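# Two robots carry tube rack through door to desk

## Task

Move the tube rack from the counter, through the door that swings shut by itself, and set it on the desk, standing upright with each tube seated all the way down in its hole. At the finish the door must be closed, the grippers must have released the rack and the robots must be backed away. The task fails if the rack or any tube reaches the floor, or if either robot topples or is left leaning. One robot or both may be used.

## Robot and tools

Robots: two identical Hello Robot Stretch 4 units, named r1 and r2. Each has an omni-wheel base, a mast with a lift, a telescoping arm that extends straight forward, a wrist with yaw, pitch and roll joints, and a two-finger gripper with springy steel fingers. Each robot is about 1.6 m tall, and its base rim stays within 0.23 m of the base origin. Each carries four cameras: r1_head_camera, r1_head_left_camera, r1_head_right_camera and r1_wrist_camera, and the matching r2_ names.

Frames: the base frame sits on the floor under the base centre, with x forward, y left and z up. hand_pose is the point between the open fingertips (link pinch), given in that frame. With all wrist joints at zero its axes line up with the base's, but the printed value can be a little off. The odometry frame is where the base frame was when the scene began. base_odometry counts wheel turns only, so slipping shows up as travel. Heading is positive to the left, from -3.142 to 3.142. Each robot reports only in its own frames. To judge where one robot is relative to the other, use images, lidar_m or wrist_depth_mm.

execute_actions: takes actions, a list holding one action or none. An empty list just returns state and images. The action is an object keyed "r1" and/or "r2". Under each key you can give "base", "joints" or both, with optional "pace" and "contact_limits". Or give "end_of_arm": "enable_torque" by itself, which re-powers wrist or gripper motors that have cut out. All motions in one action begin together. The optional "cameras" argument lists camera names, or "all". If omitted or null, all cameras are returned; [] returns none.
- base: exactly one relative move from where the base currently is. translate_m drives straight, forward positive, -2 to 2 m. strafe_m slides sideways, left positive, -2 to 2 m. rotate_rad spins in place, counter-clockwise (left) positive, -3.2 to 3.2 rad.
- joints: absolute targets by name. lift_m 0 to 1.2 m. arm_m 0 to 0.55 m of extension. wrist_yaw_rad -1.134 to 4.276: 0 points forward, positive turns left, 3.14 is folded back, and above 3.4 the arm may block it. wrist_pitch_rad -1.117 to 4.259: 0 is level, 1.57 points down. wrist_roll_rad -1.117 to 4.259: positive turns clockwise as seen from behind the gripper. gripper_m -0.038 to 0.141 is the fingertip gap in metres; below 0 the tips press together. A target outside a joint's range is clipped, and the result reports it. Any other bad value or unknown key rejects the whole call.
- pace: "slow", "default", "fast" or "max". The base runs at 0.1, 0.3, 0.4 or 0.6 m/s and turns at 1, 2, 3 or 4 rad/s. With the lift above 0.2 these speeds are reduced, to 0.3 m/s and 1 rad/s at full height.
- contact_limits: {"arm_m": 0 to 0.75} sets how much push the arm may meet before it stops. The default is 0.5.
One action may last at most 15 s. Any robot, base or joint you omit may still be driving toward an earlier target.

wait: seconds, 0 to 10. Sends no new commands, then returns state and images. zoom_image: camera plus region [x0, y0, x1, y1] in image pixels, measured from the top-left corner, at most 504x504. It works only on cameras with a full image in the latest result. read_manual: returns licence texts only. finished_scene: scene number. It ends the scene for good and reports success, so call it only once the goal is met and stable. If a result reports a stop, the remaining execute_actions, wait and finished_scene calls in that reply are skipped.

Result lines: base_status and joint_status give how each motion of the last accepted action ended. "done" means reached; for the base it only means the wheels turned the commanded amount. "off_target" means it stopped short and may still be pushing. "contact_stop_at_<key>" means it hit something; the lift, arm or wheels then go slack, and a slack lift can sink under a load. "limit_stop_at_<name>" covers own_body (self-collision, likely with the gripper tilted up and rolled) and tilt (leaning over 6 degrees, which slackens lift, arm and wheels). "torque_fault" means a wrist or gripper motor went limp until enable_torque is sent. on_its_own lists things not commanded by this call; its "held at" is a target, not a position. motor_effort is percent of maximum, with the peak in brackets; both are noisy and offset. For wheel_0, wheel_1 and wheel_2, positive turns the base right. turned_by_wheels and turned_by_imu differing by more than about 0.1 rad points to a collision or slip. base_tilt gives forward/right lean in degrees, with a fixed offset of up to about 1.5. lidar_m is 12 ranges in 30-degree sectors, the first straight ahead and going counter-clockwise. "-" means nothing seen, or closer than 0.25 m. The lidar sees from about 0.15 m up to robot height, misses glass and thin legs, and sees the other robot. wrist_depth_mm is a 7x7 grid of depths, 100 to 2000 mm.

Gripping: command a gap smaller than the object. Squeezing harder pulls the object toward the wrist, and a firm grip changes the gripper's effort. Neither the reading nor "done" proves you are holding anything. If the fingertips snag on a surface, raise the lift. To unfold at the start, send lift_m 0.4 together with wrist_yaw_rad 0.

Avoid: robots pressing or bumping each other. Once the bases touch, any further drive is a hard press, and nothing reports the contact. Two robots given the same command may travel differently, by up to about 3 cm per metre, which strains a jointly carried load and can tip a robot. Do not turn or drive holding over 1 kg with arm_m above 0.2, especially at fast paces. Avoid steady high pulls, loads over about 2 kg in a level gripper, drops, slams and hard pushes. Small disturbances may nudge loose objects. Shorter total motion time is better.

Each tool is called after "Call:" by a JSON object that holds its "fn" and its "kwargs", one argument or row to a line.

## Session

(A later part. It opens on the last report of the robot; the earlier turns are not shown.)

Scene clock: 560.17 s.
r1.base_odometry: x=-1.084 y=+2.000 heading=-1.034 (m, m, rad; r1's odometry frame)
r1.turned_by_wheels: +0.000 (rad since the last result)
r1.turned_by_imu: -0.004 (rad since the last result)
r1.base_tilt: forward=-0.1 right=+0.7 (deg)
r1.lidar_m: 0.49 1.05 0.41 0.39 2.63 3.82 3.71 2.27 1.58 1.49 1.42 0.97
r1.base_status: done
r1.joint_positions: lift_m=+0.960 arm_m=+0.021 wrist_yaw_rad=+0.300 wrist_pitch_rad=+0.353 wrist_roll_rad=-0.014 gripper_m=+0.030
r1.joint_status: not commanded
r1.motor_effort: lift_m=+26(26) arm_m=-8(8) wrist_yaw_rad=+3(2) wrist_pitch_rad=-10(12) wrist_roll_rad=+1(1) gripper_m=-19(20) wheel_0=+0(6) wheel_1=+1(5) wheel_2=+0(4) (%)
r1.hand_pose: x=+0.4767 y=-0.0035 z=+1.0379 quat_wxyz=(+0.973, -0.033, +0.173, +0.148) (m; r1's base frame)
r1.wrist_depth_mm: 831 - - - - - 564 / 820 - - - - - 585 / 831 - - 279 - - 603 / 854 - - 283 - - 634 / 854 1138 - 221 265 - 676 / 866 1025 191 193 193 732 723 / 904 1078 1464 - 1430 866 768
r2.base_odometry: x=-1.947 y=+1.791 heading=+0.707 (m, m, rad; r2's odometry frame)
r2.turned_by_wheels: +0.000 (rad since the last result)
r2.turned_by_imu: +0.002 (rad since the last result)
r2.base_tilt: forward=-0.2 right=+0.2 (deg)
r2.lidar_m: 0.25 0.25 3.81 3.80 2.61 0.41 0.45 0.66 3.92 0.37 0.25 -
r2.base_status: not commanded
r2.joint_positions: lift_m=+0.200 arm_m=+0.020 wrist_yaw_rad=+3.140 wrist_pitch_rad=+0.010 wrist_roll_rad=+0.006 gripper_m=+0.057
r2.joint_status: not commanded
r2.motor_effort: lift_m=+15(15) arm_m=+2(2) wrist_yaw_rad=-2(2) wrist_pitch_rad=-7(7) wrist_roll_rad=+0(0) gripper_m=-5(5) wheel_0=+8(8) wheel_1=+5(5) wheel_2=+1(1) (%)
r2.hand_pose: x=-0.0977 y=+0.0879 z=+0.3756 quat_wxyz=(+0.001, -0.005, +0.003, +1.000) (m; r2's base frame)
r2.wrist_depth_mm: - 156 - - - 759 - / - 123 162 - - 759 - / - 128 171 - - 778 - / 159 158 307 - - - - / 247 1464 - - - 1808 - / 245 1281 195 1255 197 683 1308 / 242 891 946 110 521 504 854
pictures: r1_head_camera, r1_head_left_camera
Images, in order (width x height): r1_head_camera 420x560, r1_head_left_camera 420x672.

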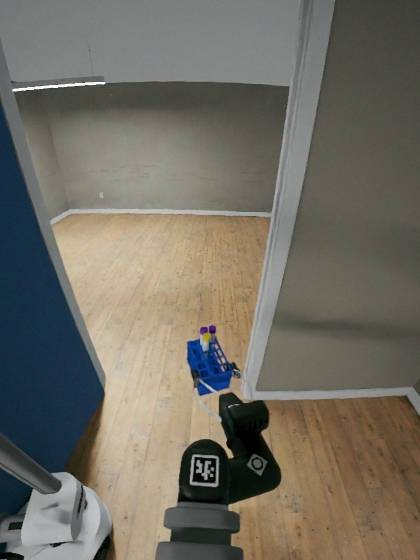

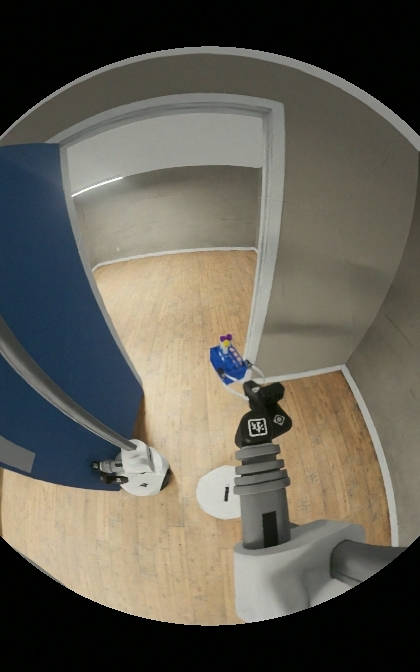

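Call:
{"fn": "execute_actions", "kwargs": {
  "actions": [
    {"r1":{"base":{"translate_m":0.25},"pace":"slow"}}
  ],
  "cameras": []
}}

Call:
{"fn": "execute_actions", "kwargs": {
  "actions": [
    {"r1":{"base":{"rotate_rad":0.2},"pace":"slow"}}
  ],
  "cameras": []
}}

Call:
{"fn": "execute_actions", "kwargs": {
  "actions": [
    {"r1":{"base":{"translate_m":0.35},"pace":"slow"}}
  ],
  "cameras": ["r1_head_camera","r1_head_left_camera"]
}}

Scene clock: 566.77 s.
r1.base_odometry: x=-0.956 y=+1.785 heading=-1.034 (m, m, rad; r1's odometry frame)
r1.turned_by_wheels: +0.000 (rad since the last result)
r1.turned_by_imu: -0.003 (rad since the last result)
r1.base_tilt: forward=-0.1 right=+0.6 (deg)
r1.lidar_m: 0.50 1.09 0.79 0.40 0.41 4.08 4.00 2.25 1.57 1.50 1.05 0.73
r1.base_status: done
r1.joint_positions: lift_m=+0.960 arm_m=+0.021 wrist_yaw_rad=+0.300 wrist_pitch_rad=+0.353 wrist_roll_rad=-0.014 gripper_m=+0.030
r1.joint_status: not commanded
r1.motor_effort: lift_m=+26(26) arm_m=-8(8) wrist_yaw_rad=+4(2) wrist_pitch_rad=-12(12) wrist_roll_rad=+1(2) gripper_m=-22(19) wheel_0=+3(5) wheel_1=+4(6) wheel_2=-3(7) (%)
r1.hand_pose: x=+0.4767 y=-0.0035 z=+1.0379 quat_wxyz=(+0.973, -0.033, +0.173, +0.148) (m; r1's base frame)
r1.wrist_depth_mm: - - - - - - - / - - - - - - - / - - - - - - - / - - - 282 - - 492 / 917 - - 220 265 - 473 / 891 1756 191 193 194 1576 477 / 917 1464 1464 - 1430 1397 484
r2.base_odometry: x=-1.947 y=+1.791 heading=+0.707 (m, m, rad; r2's odometry frame)
r2.turned_by_wheels: +0.000 (rad since the last result)
r2.turned_by_imu: +0.002 (rad since the last result)
r2.base_tilt: forward=-0.2 right=+0.3 (deg)
r2.lidar_m: 0.25 0.25 3.81 3.80 2.57 0.42 0.42 0.74 3.92 0.36 0.25 -
r2.base_status: not commanded
r2.joint_positions: lift_m=+0.200 arm_m=+0.020 wrist_yaw_rad=+3.140 wrist_pitch_rad=+0.010 wrist_roll_rad=+0.006 gripper_m=+0.057
r2.joint_status: not commanded
r2.motor_effort: lift_m=+15(15) arm_m=+2(1) wrist_yaw_rad=+1(1) wrist_pitch_rad=-7(8) wrist_roll_rad=+0(0) gripper_m=-3(2) wheel_0=+8(8) wheel_1=+5(5) wheel_2=+1(1) (%)
r2.hand_pose: x=-0.0977 y=+0.0879 z=+0.3756 quat_wxyz=(+0.001, -0.005, +0.003, +1.000) (m; r2's base frame)
r2.wrist_depth_mm: - 156 - - - - - / - 122 162 - - - - / - 128 171 - - - - / 159 158 307 - - - - / 247 1430 - - - - - / 245 1255 194 691 198 1336 1336 / 243 891 591 110 759 866 917
pictures: none
No camera images: the call's "cameras" was empty. Leave "cameras" out to get every camera's image.

Scene clock: 567.93 s.
r1.base_odometry: x=-0.956 y=+1.785 heading=-0.834 (m, m, rad; r1's odometry frame)
r1.turned_by_wheels: +0.199 (rad since the last result)
r1.turned_by_imu: +0.197 (rad since the last result)
r1.base_tilt: forward=-0.2 right=+0.6 (deg)
r1.lidar_m: 0.51 0.91 0.45 0.40 0.54 3.91 3.75 1.89 1.48 1.50 0.87 0.73
r1.base_status: done
r1.joint_positions: lift_m=+0.960 arm_m=+0.021 wrist_yaw_rad=+0.300 wrist_pitch_rad=+0.353 wrist_roll_rad=-0.014 gripper_m=+0.030
r1.joint_status: not commanded
r1.motor_effort: lift_m=+26(26) arm_m=-8(8) wrist_yaw_rad=+1(1) wrist_pitch_rad=-11(11) wrist_roll_rad=+1(0) gripper_m=-22(20) wheel_0=-4(5) wheel_1=-3(4) wheel_2=-1(4) (%)
r1.hand_pose: x=+0.4767 y=-0.0035 z=+1.0379 quat_wxyz=(+0.973, -0.033, +0.173, +0.148) (m; r1's base frame)
r1.wrist_depth_mm: 683 - - - - - - / 683 - - - - - - / 691 - - 282 - - - / 715 904 - 286 - - - / 741 917 - 221 265 - - / 759 854 192 193 193 1576 1661 / 768 891 1464 - 1464 1397 1366
r2.base_odometry: x=-1.947 y=+1.791 heading=+0.707 (m, m, rad; r2's odometry frame)
r2.turned_by_wheels: +0.000 (rad since the last result)
r2.turned_by_imu: +0.000 (rad since the last result)
r2.base_tilt: forward=-0.2 right=+0.4 (deg)
r2.lidar_m: 0.25 0.25 3.81 3.79 2.58 0.43 0.41 0.69 3.93 0.35 0.25 -
r2.base_status: not commanded
r2.joint_positions: lift_m=+0.200 arm_m=+0.020 wrist_yaw_rad=+3.140 wrist_pitch_rad=+0.010 wrist_roll_rad=+0.006 gripper_m=+0.057
r2.joint_status: not commanded
r2.motor_effort: lift_m=+15(15) arm_m=+2(1) wrist_yaw_rad=-1(0) wrist_pitch_rad=-7(7) wrist_roll_rad=+0(1) gripper_m=-4(1) wheel_0=+8(8) wheel_1=+6(5) wheel_2=+0(1) (%)
r2.hand_pose: x=-0.0977 y=+0.0879 z=+0.3756 quat_wxyz=(+0.001, -0.005, +0.003, +1.000) (m; r2's base frame)
r2.wrist_depth_mm: - 156 - - - - - / - 122 162 - - - - / - 127 171 - - - - / 158 158 309 - - - - / 248 1397 - 1983 - - - / 244 1281 195 699 197 1366 1336 / 242 904 591 110 732 878 917
pictures: none
No camera images: the call's "cameras" was empty. Leave "cameras" out to get every camera's image.

Scene clock: 572.73 s.
r1.base_odometry: x=-0.721 y=+1.526 heading=-0.834 (m, m, rad; r1's odometry frame)
r1.turned_by_wheels: +0.000 (rad since the last result)
r1.turned_by_imu: -0.003 (rad since the last result)
r1.base_tilt: forward=-0.2 right=+0.6 (deg)
r1.lidar_m: 0.48 3.03 0.67 0.54 0.48 4.24 3.91 1.92 1.58 0.92 0.47 0.50
r1.base_status: done
r1.joint_positions: lift_m=+0.960 arm_m=+0.021 wrist_yaw_rad=+0.300 wrist_pitch_rad=+0.353 wrist_roll_rad=-0.014 gripper_m=+0.030
r1.joint_status: not commanded
r1.motor_effort: lift_m=+26(26) arm_m=-8(8) wrist_yaw_rad=+4(3) wrist_pitch_rad=-12(11) wrist_roll_rad=+1(1) gripper_m=-20(17) wheel_0=+2(4) wheel_1=+3(4) wheel_2=-2(7) (%)
r1.hand_pose: x=+0.4767 y=-0.0035 z=+1.0379 quat_wxyz=(+0.973, -0.033, +0.173, +0.148) (m; r1's base frame)
r1.wrist_depth_mm: - - - - - - - / - - - - - - - / - - - - - - - / - - - 282 - - - / - - - 221 265 - - / 1808 1863 191 193 193 1576 1618 / 1464 1499 1499 - 1430 1397 1366
r2.base_odometry: x=-1.947 y=+1.791 heading=+0.707 (m, m, rad; r2's odometry frame)
r2.turned_by_wheels: +0.000 (rad since the last result)
r2.turned_by_imu: +0.002 (rad since the last result)
r2.base_tilt: forward=-0.3 right=+0.5 (deg)
r2.lidar_m: 0.25 0.25 3.81 3.79 2.57 2.11 0.55 0.48 0.92 0.36 0.25 -
r2.base_status: not commanded
r2.joint_positions: lift_m=+0.200 arm_m=+0.020 wrist_yaw_rad=+3.140 wrist_pitch_rad=+0.010 wrist_roll_rad=+0.006 gripper_m=+0.057
r2.joint_status: not commanded
r2.motor_effort: lift_m=+15(15) arm_m=+2(1) wrist_yaw_rad=-1(1) wrist_pitch_rad=-6(7) wrist_roll_rad=+0(0) gripper_m=-5(6) wheel_0=+8(8) wheel_1=+6(6) wheel_2=+1(1) (%)
r2.hand_pose: x=-0.0977 y=+0.0879 z=+0.3756 quat_wxyz=(+0.001, -0.005, +0.003, +1.000) (m; r2's base frame)
r2.wrist_depth_mm: - 156 - - - - - / - 123 162 - - - - / - 127 171 - - - - / 158 159 307 - - - - / 246 1366 - - - - - / 245 707 195 1397 197 1366 1308 / 242 591 732 110 931 866 917
pictures: r1_head_camera, r1_head_left_camera
Images, in order (width x height): r1_head_camera 420x560, r1_head_left_camera 420x672.

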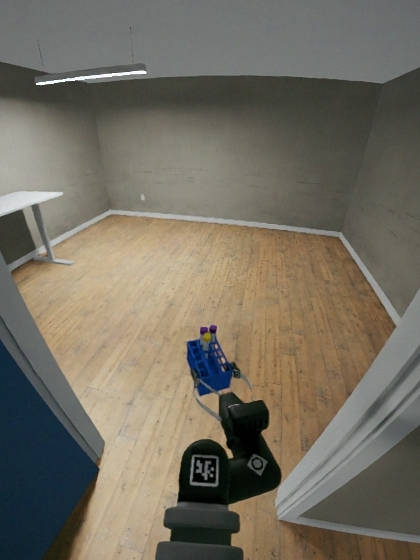

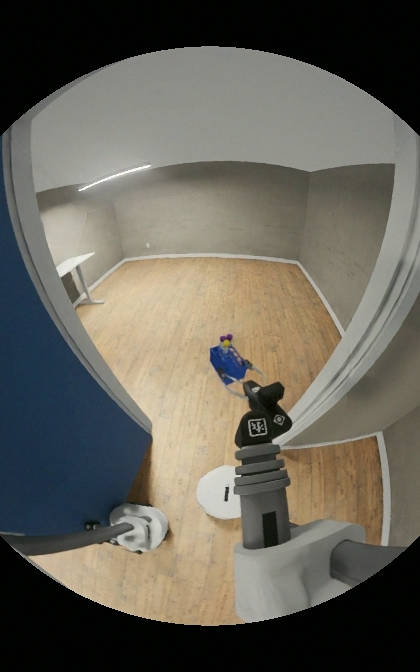

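Call:
{"fn": "execute_actions", "kwargs": {
  "actions": [
    {"r1":{"base":{"translate_m":0.5},"pace":"slow"}}
  ],
  "cameras": []
}}

Call:
{"fn": "execute_actions", "kwargs": {
  "actions": [
    {"r1":{"base":{"translate_m":0.9}}}
  ],
  "cameras": []
}}

Call:
{"fn": "execute_actions", "kwargs": {
  "actions": [
    {"r1":{"base":{"rotate_rad":1.0},"pace":"slow"}}
  ],
  "cameras": ["r1_head_camera","r1_head_left_camera"]
}}

Scene clock: 580.73 s.
r1.base_odometry: x=-0.385 y=+1.156 heading=-0.834 (m, m, rad; r1's odometry frame)
r1.turned_by_wheels: +0.000 (rad since the last result)
r1.turned_by_imu: -0.004 (rad since the last result)
r1.base_tilt: forward=-0.1 right=+0.6 (deg)
r1.lidar_m: 0.49 2.88 2.33 0.57 0.64 0.79 4.11 2.04 0.35 0.35 1.80 2.87
r1.base_status: done
r1.joint_positions: lift_m=+0.960 arm_m=+0.021 wrist_yaw_rad=+0.300 wrist_pitch_rad=+0.353 wrist_roll_rad=-0.014 gripper_m=+0.030
r1.joint_status: not commanded
r1.motor_effort: lift_m=+26(26) arm_m=-8(8) wrist_yaw_rad=+3(4) wrist_pitch_rad=-12(11) wrist_roll_rad=+1(1) gripper_m=-19(21) wheel_0=+4(5) wheel_1=+3(6) wheel_2=-2(12) (%)
r1.hand_pose: x=+0.4767 y=-0.0035 z=+1.0379 quat_wxyz=(+0.973, -0.033, +0.173, +0.148) (m; r1's base frame)
r1.wrist_depth_mm: - - - - - - - / - - - - - - - / - - - - - - - / - - - 281 - - - / - - - 223 267 - - / 1708 1808 191 193 194 1576 1618 / 1499 1464 1464 - 1430 1397 1397
r2.base_odometry: x=-1.947 y=+1.791 heading=+0.707 (m, m, rad; r2's odometry frame)
r2.turned_by_wheels: +0.000 (rad since the last result)
r2.turned_by_imu: +0.003 (rad since the last result)
r2.base_tilt: forward=-0.2 right=+0.2 (deg)
r2.lidar_m: 0.25 0.25 3.83 3.80 2.57 2.12 1.81 0.86 0.82 0.37 0.25 -
r2.base_status: not commanded
r2.joint_positions: lift_m=+0.200 arm_m=+0.020 wrist_yaw_rad=+3.140 wrist_pitch_rad=+0.010 wrist_roll_rad=+0.006 gripper_m=+0.057
r2.joint_status: not commanded
r2.motor_effort: lift_m=+15(15) arm_m=+1(2) wrist_yaw_rad=+3(2) wrist_pitch_rad=-7(7) wrist_roll_rad=+0(0) gripper_m=-1(1) wheel_0=+8(8) wheel_1=+5(5) wheel_2=+1(1) (%)
r2.hand_pose: x=-0.0977 y=+0.0879 z=+0.3756 quat_wxyz=(+0.001, -0.005, +0.003, +1.000) (m; r2's base frame)
r2.wrist_depth_mm: - 156 - - - - - / - 122 162 - - - - / - 127 171 - - - - / 159 158 307 - - - - / 247 1430 - - - - - / 244 1255 194 1366 198 1366 1281 / 243 904 960 110 946 854 917
pictures: none
No camera images: the call's "cameras" was empty. Leave "cameras" out to get every camera's image.

Scene clock: 585.20 s.
r1.base_odometry: x=+0.220 y=+0.490 heading=-0.834 (m, m, rad; r1's odometry frame)
r1.turned_by_wheels: +0.000 (rad since the last result)
r1.turned_by_imu: -0.004 (rad since the last result)
r1.base_tilt: forward=-0.2 right=+0.6 (deg)
r1.lidar_m: 0.50 3.41 2.15 2.13 1.06 0.96 1.70 1.01 1.52 1.79 1.96 3.07
r1.base_status: done
r1.joint_positions: lift_m=+0.960 arm_m=+0.021 wrist_yaw_rad=+0.300 wrist_pitch_rad=+0.353 wrist_roll_rad=-0.014 gripper_m=+0.030
r1.joint_status: not commanded
r1.motor_effort: lift_m=+26(26) arm_m=-8(8) wrist_yaw_rad=+3(4) wrist_pitch_rad=-11(10) wrist_roll_rad=+1(1) gripper_m=-17(20) wheel_0=+0(7) wheel_1=+1(5) wheel_2=-1(12) (%)
r1.hand_pose: x=+0.4767 y=-0.0035 z=+1.0379 quat_wxyz=(+0.973, -0.033, +0.173, +0.148) (m; r1's base frame)
r1.wrist_depth_mm: - - - - - - - / - - - - - - - / - - - 286 - - - / - - - 283 - - - / - - - 221 264 - - / 1756 1808 191 193 195 1576 1618 / 1499 1430 1464 - 1430 1397 1366
r2.base_odometry: x=-1.947 y=+1.791 heading=+0.707 (m, m, rad; r2's odometry frame)
r2.turned_by_wheels: +0.000 (rad since the last result)
r2.turned_by_imu: +0.002 (rad since the last result)
r2.base_tilt: forward=-0.2 right=+0.3 (deg)
r2.lidar_m: 0.25 0.25 3.80 3.80 2.61 2.09 1.81 1.19 1.62 0.36 0.25 -
r2.base_status: not commanded
r2.joint_positions: lift_m=+0.200 arm_m=+0.020 wrist_yaw_rad=+3.140 wrist_pitch_rad=+0.010 wrist_roll_rad=+0.006 gripper_m=+0.057
r2.joint_status: not commanded
r2.motor_effort: lift_m=+15(15) arm_m=+2(2) wrist_yaw_rad=+0(1) wrist_pitch_rad=-7(7) wrist_roll_rad=+1(0) gripper_m=-2(6) wheel_0=+8(8) wheel_1=+5(5) wheel_2=+0(0) (%)
r2.hand_pose: x=-0.0977 y=+0.0879 z=+0.3756 quat_wxyz=(+0.001, -0.005, +0.003, +1.000) (m; r2's base frame)
r2.wrist_depth_mm: - 156 - - - - - / - 123 162 - - - - / - 128 172 - - - - / 159 158 307 - - - - / 246 1397 - - - - - / 245 1255 195 1366 197 1308 1308 / 243 891 946 110 931 891 904
pictures: none
No camera images: the call's "cameras" was empty. Leave "cameras" out to get every camera's image.

Scene clock: 587.47 s.
r1.base_odometry: x=+0.220 y=+0.490 heading=+0.166 (m, m, rad; r1's odometry frame)
r1.turned_by_wheels: +0.999 (rad since the last result)
r1.turned_by_imu: +0.989 (rad since the last result)
r1.base_tilt: forward=-0.2 right=+0.6 (deg)
r1.lidar_m: 0.50 2.11 1.11 0.97 1.62 1.00 1.38 1.78 1.93 2.87 3.10 3.38
r1.base_status: done
r1.joint_positions: lift_m=+0.960 arm_m=+0.021 wrist_yaw_rad=+0.300 wrist_pitch_rad=+0.353 wrist_roll_rad=-0.014 gripper_m=+0.030
r1.joint_status: not commanded
r1.motor_effort: lift_m=+26(26) arm_m=-8(8) wrist_yaw_rad=+2(4) wrist_pitch_rad=-12(12) wrist_roll_rad=+2(0) gripper_m=-20(19) wheel_0=-2(5) wheel_1=-2(7) wheel_2=-3(6) (%)
r1.hand_pose: x=+0.4767 y=-0.0035 z=+1.0379 quat_wxyz=(+0.973, -0.033, +0.173, +0.148) (m; r1's base frame)
r1.wrist_depth_mm: 1756 - - - - - - / 1708 - - - - - - / 1708 - - 278 - - - / 1661 - - 281 - - - / 1708 - - 220 265 - - / 1661 1808 191 193 193 1618 1576 / 1464 1464 1464 - 1430 1397 1397
r2.base_odometry: x=-1.947 y=+1.791 heading=+0.707 (m, m, rad; r2's odometry frame)
r2.turned_by_wheels: +0.000 (rad since the last result)
r2.turned_by_imu: +0.001 (rad since the last result)
r2.base_tilt: forward=-0.2 right=+0.4 (deg)
r2.lidar_m: 0.25 0.25 3.81 3.81 2.56 2.12 1.80 1.17 1.62 0.38 0.25 -
r2.base_status: not commanded
r2.joint_positions: lift_m=+0.200 arm_m=+0.020 wrist_yaw_rad=+3.140 wrist_pitch_rad=+0.010 wrist_roll_rad=+0.006 gripper_m=+0.057
r2.joint_status: not commanded
r2.motor_effort: lift_m=+15(15) arm_m=+1(1) wrist_yaw_rad=-3(3) wrist_pitch_rad=-7(8) wrist_roll_rad=+0(0) gripper_m=-4(0) wheel_0=+8(8) wheel_1=+5(5) wheel_2=+1(1) (%)
r2.hand_pose: x=-0.0977 y=+0.0879 z=+0.3756 quat_wxyz=(+0.001, -0.005, +0.003, +1.000) (m; r2's base frame)
r2.wrist_depth_mm: - 156 - - - - - / - 123 162 - - - - / - 128 171 - - - - / 159 159 307 - - - - / 246 1430 - - - - - / 246 1255 194 1366 197 1366 1308 / 243 891 960 110 931 866 917
pictures: r1_head_camera, r1_head_left_camera
Images, in order (width x height): r1_head_camera 420x560, r1_head_left_camera 420x672.

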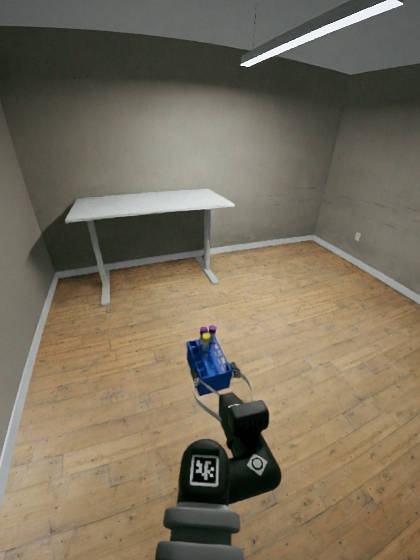

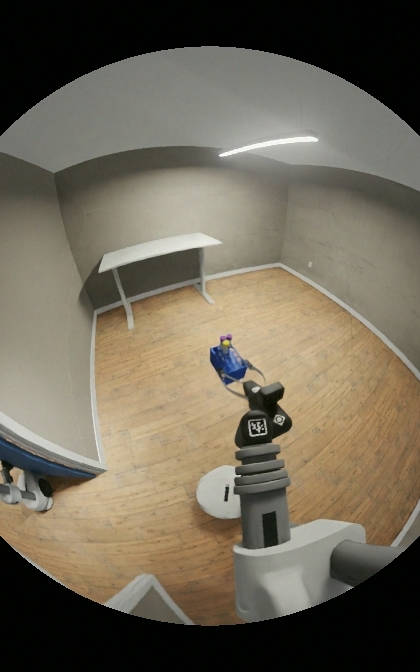

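Call:
{"fn": "execute_actions", "kwargs": {
  "actions": [
    {"r1":{"base":{"rotate_rad":0.28},"pace":"slow"},"r2":{"base":{"rotate_rad":-1.9},"pace":"slow"}}
  ],
  "cameras": ["r2_head_camera","r2_head_left_camera"]
}}

Scene clock: 593.47 s.
r1.base_odometry: x=+0.220 y=+0.490 heading=+0.445 (m, m, rad; r1's odometry frame)
r1.turned_by_wheels: +0.279 (rad since the last result)
r1.turned_by_imu: +0.274 (rad since the last result)
r1.base_tilt: forward=-0.2 right=+0.7 (deg)
r1.lidar_m: 0.50 1.42 0.98 1.13 1.00 1.08 1.78 1.80 2.28 3.14 3.17 2.34
r1.base_status: done
r1.joint_positions: lift_m=+0.960 arm_m=+0.021 wrist_yaw_rad=+0.300 wrist_pitch_rad=+0.353 wrist_roll_rad=-0.014 gripper_m=+0.030
r1.joint_status: not commanded
r1.motor_effort: lift_m=+26(26) arm_m=-8(8) wrist_yaw_rad=+2(4) wrist_pitch_rad=-11(11) wrist_roll_rad=+0(0) gripper_m=-20(19) wheel_0=-4(5) wheel_1=-4(7) wheel_2=-3(5) (%)
r1.hand_pose: x=+0.4767 y=-0.0035 z=+1.0379 quat_wxyz=(+0.973, -0.033, +0.173, +0.148) (m; r1's base frame)
r1.wrist_depth_mm: 1118 1464 - - - - - / 1118 1499 - - - - - / 1138 1499 - 279 - - - / 1118 1499 - 286 - - - / 1138 1499 1921 221 266 - - / 1182 1397 191 193 193 1576 1618 / 1160 1430 1464 - 1430 1366 1397
r2.base_odometry: x=-1.947 y=+1.790 heading=-1.192 (m, m, rad; r2's odometry frame)
r2.turned_by_wheels: -1.899 (rad since the last result)
r2.turned_by_imu: -1.741 (rad since the last result)
r2.base_tilt: forward=-0.3 right=+0.4 (deg)
r2.lidar_m: 0.49 0.25 0.25 - 0.25 3.84 3.80 2.89 2.15 2.10 1.19 1.29
r2.base_status: done
r2.joint_positions: lift_m=+0.200 arm_m=+0.019 wrist_yaw_rad=+3.140 wrist_pitch_rad=+0.010 wrist_roll_rad=+0.006 gripper_m=+0.057
r2.joint_status: not commanded
r2.motor_effort: lift_m=+16(16) arm_m=+4(17) wrist_yaw_rad=-1(100) wrist_pitch_rad=-7(8) wrist_roll_rad=+0(0) gripper_m=-5(2) wheel_0=+2(27) wheel_1=+7(34) wheel_2=+2(16) (%)
r2.hand_pose: x=-0.0981 y=+0.0879 z=+0.3755 quat_wxyz=(+0.001, -0.005, +0.003, +1.000) (m; r2's base frame)
r2.wrist_depth_mm: - 156 - - - - 217 / - 122 161 - - - 219 / - 127 170 - - - 220 / 158 158 310 - - - 220 / 247 - - - - - 220 / 245 1430 195 1397 198 1366 220 / 242 891 960 110 931 878 220
pictures: r2_head_camera, r2_head_left_camera
Images, in order (width x height): r2_head_camera 420x560, r2_head_left_camera 420x672.

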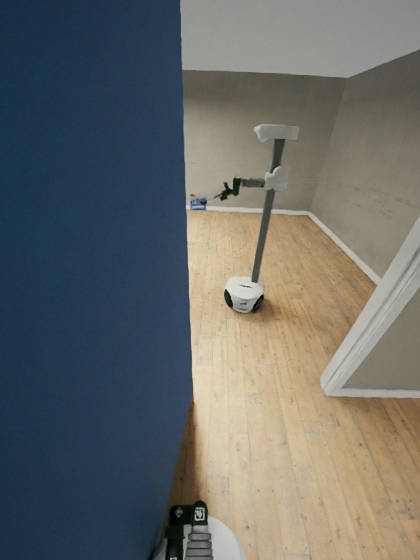

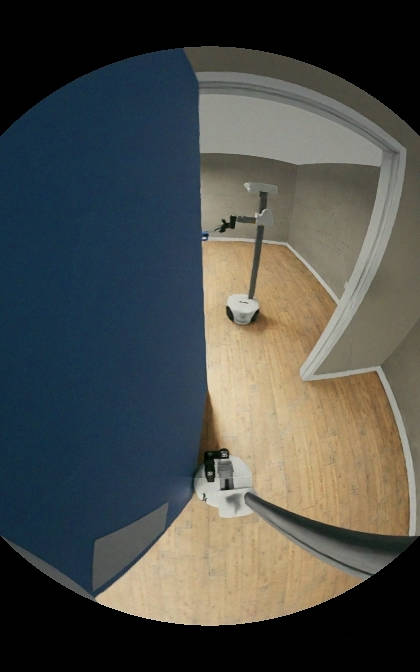

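Call:
{"fn": "execute_actions", "kwargs": {
  "actions": [
    {"r1":{"base":{"translate_m":1.15}},"r2":{"base":{"rotate_rad":-0.35},"pace":"slow"}}
  ],
  "cameras": []
}}

Call:
{"fn": "execute_actions", "kwargs": {
  "actions": [
    {"r2":{"base":{"translate_m":0.5},"pace":"slow"},"r1":{"joints":{"wrist_yaw_rad":0.05}}}
  ],
  "cameras": ["r2_head_camera","r2_head_left_camera","r1_head_camera"]
}}

Scene clock: 600.07 s.
r1.base_odometry: x=+1.258 y=+0.985 heading=+0.445 (m, m, rad; r1's odometry frame)
r1.turned_by_wheels: +0.000 (rad since the last result)
r1.turned_by_imu: -0.006 (rad since the last result)
r1.base_tilt: forward=-0.2 right=+0.6 (deg)
r1.lidar_m: 0.49 1.01 1.09 1.00 1.01 1.94 2.65 2.96 3.24 2.97 3.00 1.10
r1.base_status: done
r1.joint_positions: lift_m=+0.960 arm_m=+0.021 wrist_yaw_rad=+0.300 wrist_pitch_rad=+0.353 wrist_roll_rad=-0.014 gripper_m=+0.030
r1.joint_status: not commanded
r1.motor_effort: lift_m=+26(26) arm_m=-8(8) wrist_yaw_rad=+2(3) wrist_pitch_rad=-10(11) wrist_roll_rad=+2(1) gripper_m=-19(20) wheel_0=+1(6) wheel_1=+1(6) wheel_2=+0(6) (%)
r1.hand_pose: x=+0.4767 y=-0.0035 z=+1.0379 quat_wxyz=(+0.973, -0.033, +0.173, +0.148) (m; r1's base frame)
r1.wrist_depth_mm: 1255 1576 1499 1397 1336 1336 1281 / 1308 1618 1537 1464 1397 1397 1255 / 1308 1118 946 285 866 842 768 / 1308 1808 1756 282 1618 1537 1464 / 1336 1756 1366 223 265 1661 1537 / 1336 1576 191 192 195 1537 1499 / 1366 1430 1464 - 1430 1366 1336
r2.base_odometry: x=-1.948 y=+1.790 heading=-1.541 (m, m, rad; r2's odometry frame)
r2.turned_by_wheels: -0.349 (rad since the last result)
r2.turned_by_imu: -0.355 (rad since the last result)
r2.base_tilt: forward=-0.3 right=+0.2 (deg)
r2.lidar_m: 4.04 0.37 0.25 - 0.25 0.25 3.77 3.75 2.53 2.08 1.85 1.21
r2.base_status: done
r2.joint_positions: lift_m=+0.200 arm_m=+0.019 wrist_yaw_rad=+3.140 wrist_pitch_rad=+0.010 wrist_roll_rad=+0.006 gripper_m=+0.057
r2.joint_status: not commanded
r2.motor_effort: lift_m=+16(16) arm_m=+3(4) wrist_yaw_rad=-2(3) wrist_pitch_rad=-7(7) wrist_roll_rad=+0(0) gripper_m=-3(4) wheel_0=+0(2) wheel_1=+9(10) wheel_2=+4(3) (%)
r2.hand_pose: x=-0.0981 y=+0.0879 z=+0.3755 quat_wxyz=(+0.001, -0.005, +0.003, +1.000) (m; r2's base frame)
r2.wrist_depth_mm: - 156 - - - 229 182 / - 122 160 - - 230 185 / - 127 171 - - 233 184 / 158 158 307 - - 234 185 / 247 - - - 315 233 185 / 245 1397 193 1366 197 235 186 / 242 891 946 110 340 213 186
pictures: none
No camera images: the call's "cameras" was empty. Leave "cameras" out to get every camera's image.

Scene clock: 606.33 s.
r1.base_odometry: x=+1.258 y=+0.985 heading=+0.445 (m, m, rad; r1's odometry frame)
r1.turned_by_wheels: +0.000 (rad since the last result)
r1.turned_by_imu: -0.003 (rad since the last result)
r1.base_tilt: forward=-0.1 right=+0.6 (deg)
r1.lidar_m: 0.48 1.01 1.12 1.00 1.01 1.67 2.64 2.98 3.26 2.98 2.99 1.09
r1.base_status: not commanded
r1.joint_positions: lift_m=+0.960 arm_m=+0.021 wrist_yaw_rad=+0.050 wrist_pitch_rad=+0.353 wrist_roll_rad=-0.014 gripper_m=+0.030
r1.joint_status: all done
r1.motor_effort: lift_m=+26(26) arm_m=-8(8) wrist_yaw_rad=+2(3) wrist_pitch_rad=-12(11) wrist_roll_rad=+0(0) gripper_m=-21(22) wheel_0=+1(1) wheel_1=+1(1) wheel_2=+0(0) (%)
r1.hand_pose: x=+0.4670 y=-0.0737 z=+1.0379 quat_wxyz=(+0.984, -0.011, +0.176, +0.026) (m; r1's base frame)
r1.wrist_depth_mm: 1366 1397 1397 1464 1464 1499 1499 / 1430 1430 1537 1499 1499 1499 1537 / 946 904 946 788 904 960 931 / 1576 1576 1661 282 1708 1756 1756 / 1661 1708 1756 222 264 1808 1921 / 1661 1756 191 193 193 1430 1618 / 1499 1397 1499 - 1430 1366 1366
r2.base_odometry: x=-1.933 y=+1.290 heading=-1.540 (m, m, rad; r2's odometry frame)
r2.turned_by_wheels: +0.001 (rad since the last result)
r2.turned_by_imu: +0.002 (rad since the last result)
r2.base_tilt: forward=-0.2 right=+0.4 (deg)
r2.lidar_m: 3.77 1.67 0.25 0.25 - 0.25 0.33 4.23 2.34 1.98 0.80 0.81
r2.base_status: done
r2.joint_positions: lift_m=+0.200 arm_m=+0.019 wrist_yaw_rad=+3.140 wrist_pitch_rad=+0.010 wrist_roll_rad=+0.006 gripper_m=+0.057
r2.joint_status: not commanded
r2.motor_effort: lift_m=+16(16) arm_m=+3(4) wrist_yaw_rad=-1(5) wrist_pitch_rad=-7(7) wrist_roll_rad=+0(0) gripper_m=-3(5) wheel_0=-5(3) wheel_1=+12(14) wheel_2=+1(2) (%)
r2.hand_pose: x=-0.0981 y=+0.0879 z=+0.3755 quat_wxyz=(+0.001, -0.005, +0.003, +1.000) (m; r2's base frame)
r2.wrist_depth_mm: - 156 634 449 296 221 187 / - 122 161 445 298 223 188 / - 127 170 459 300 224 189 / 158 158 307 455 303 224 190 / 246 - - 459 277 225 190 / 245 1366 194 462 197 226 191 / 243 904 946 110 293 211 191
pictures: r1_head_camera, r2_head_camera, r2_head_left_camera
Images, in order (width x height): r1_head_camera 420x560, r2_head_camera 420x560, r2_head_left_camera 420x672.

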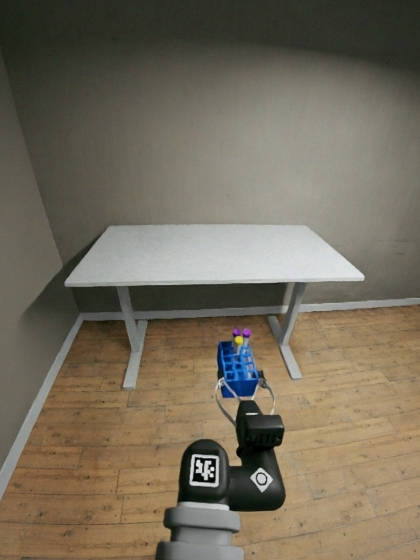

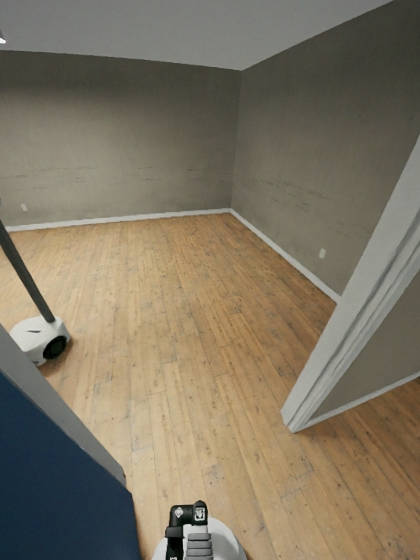

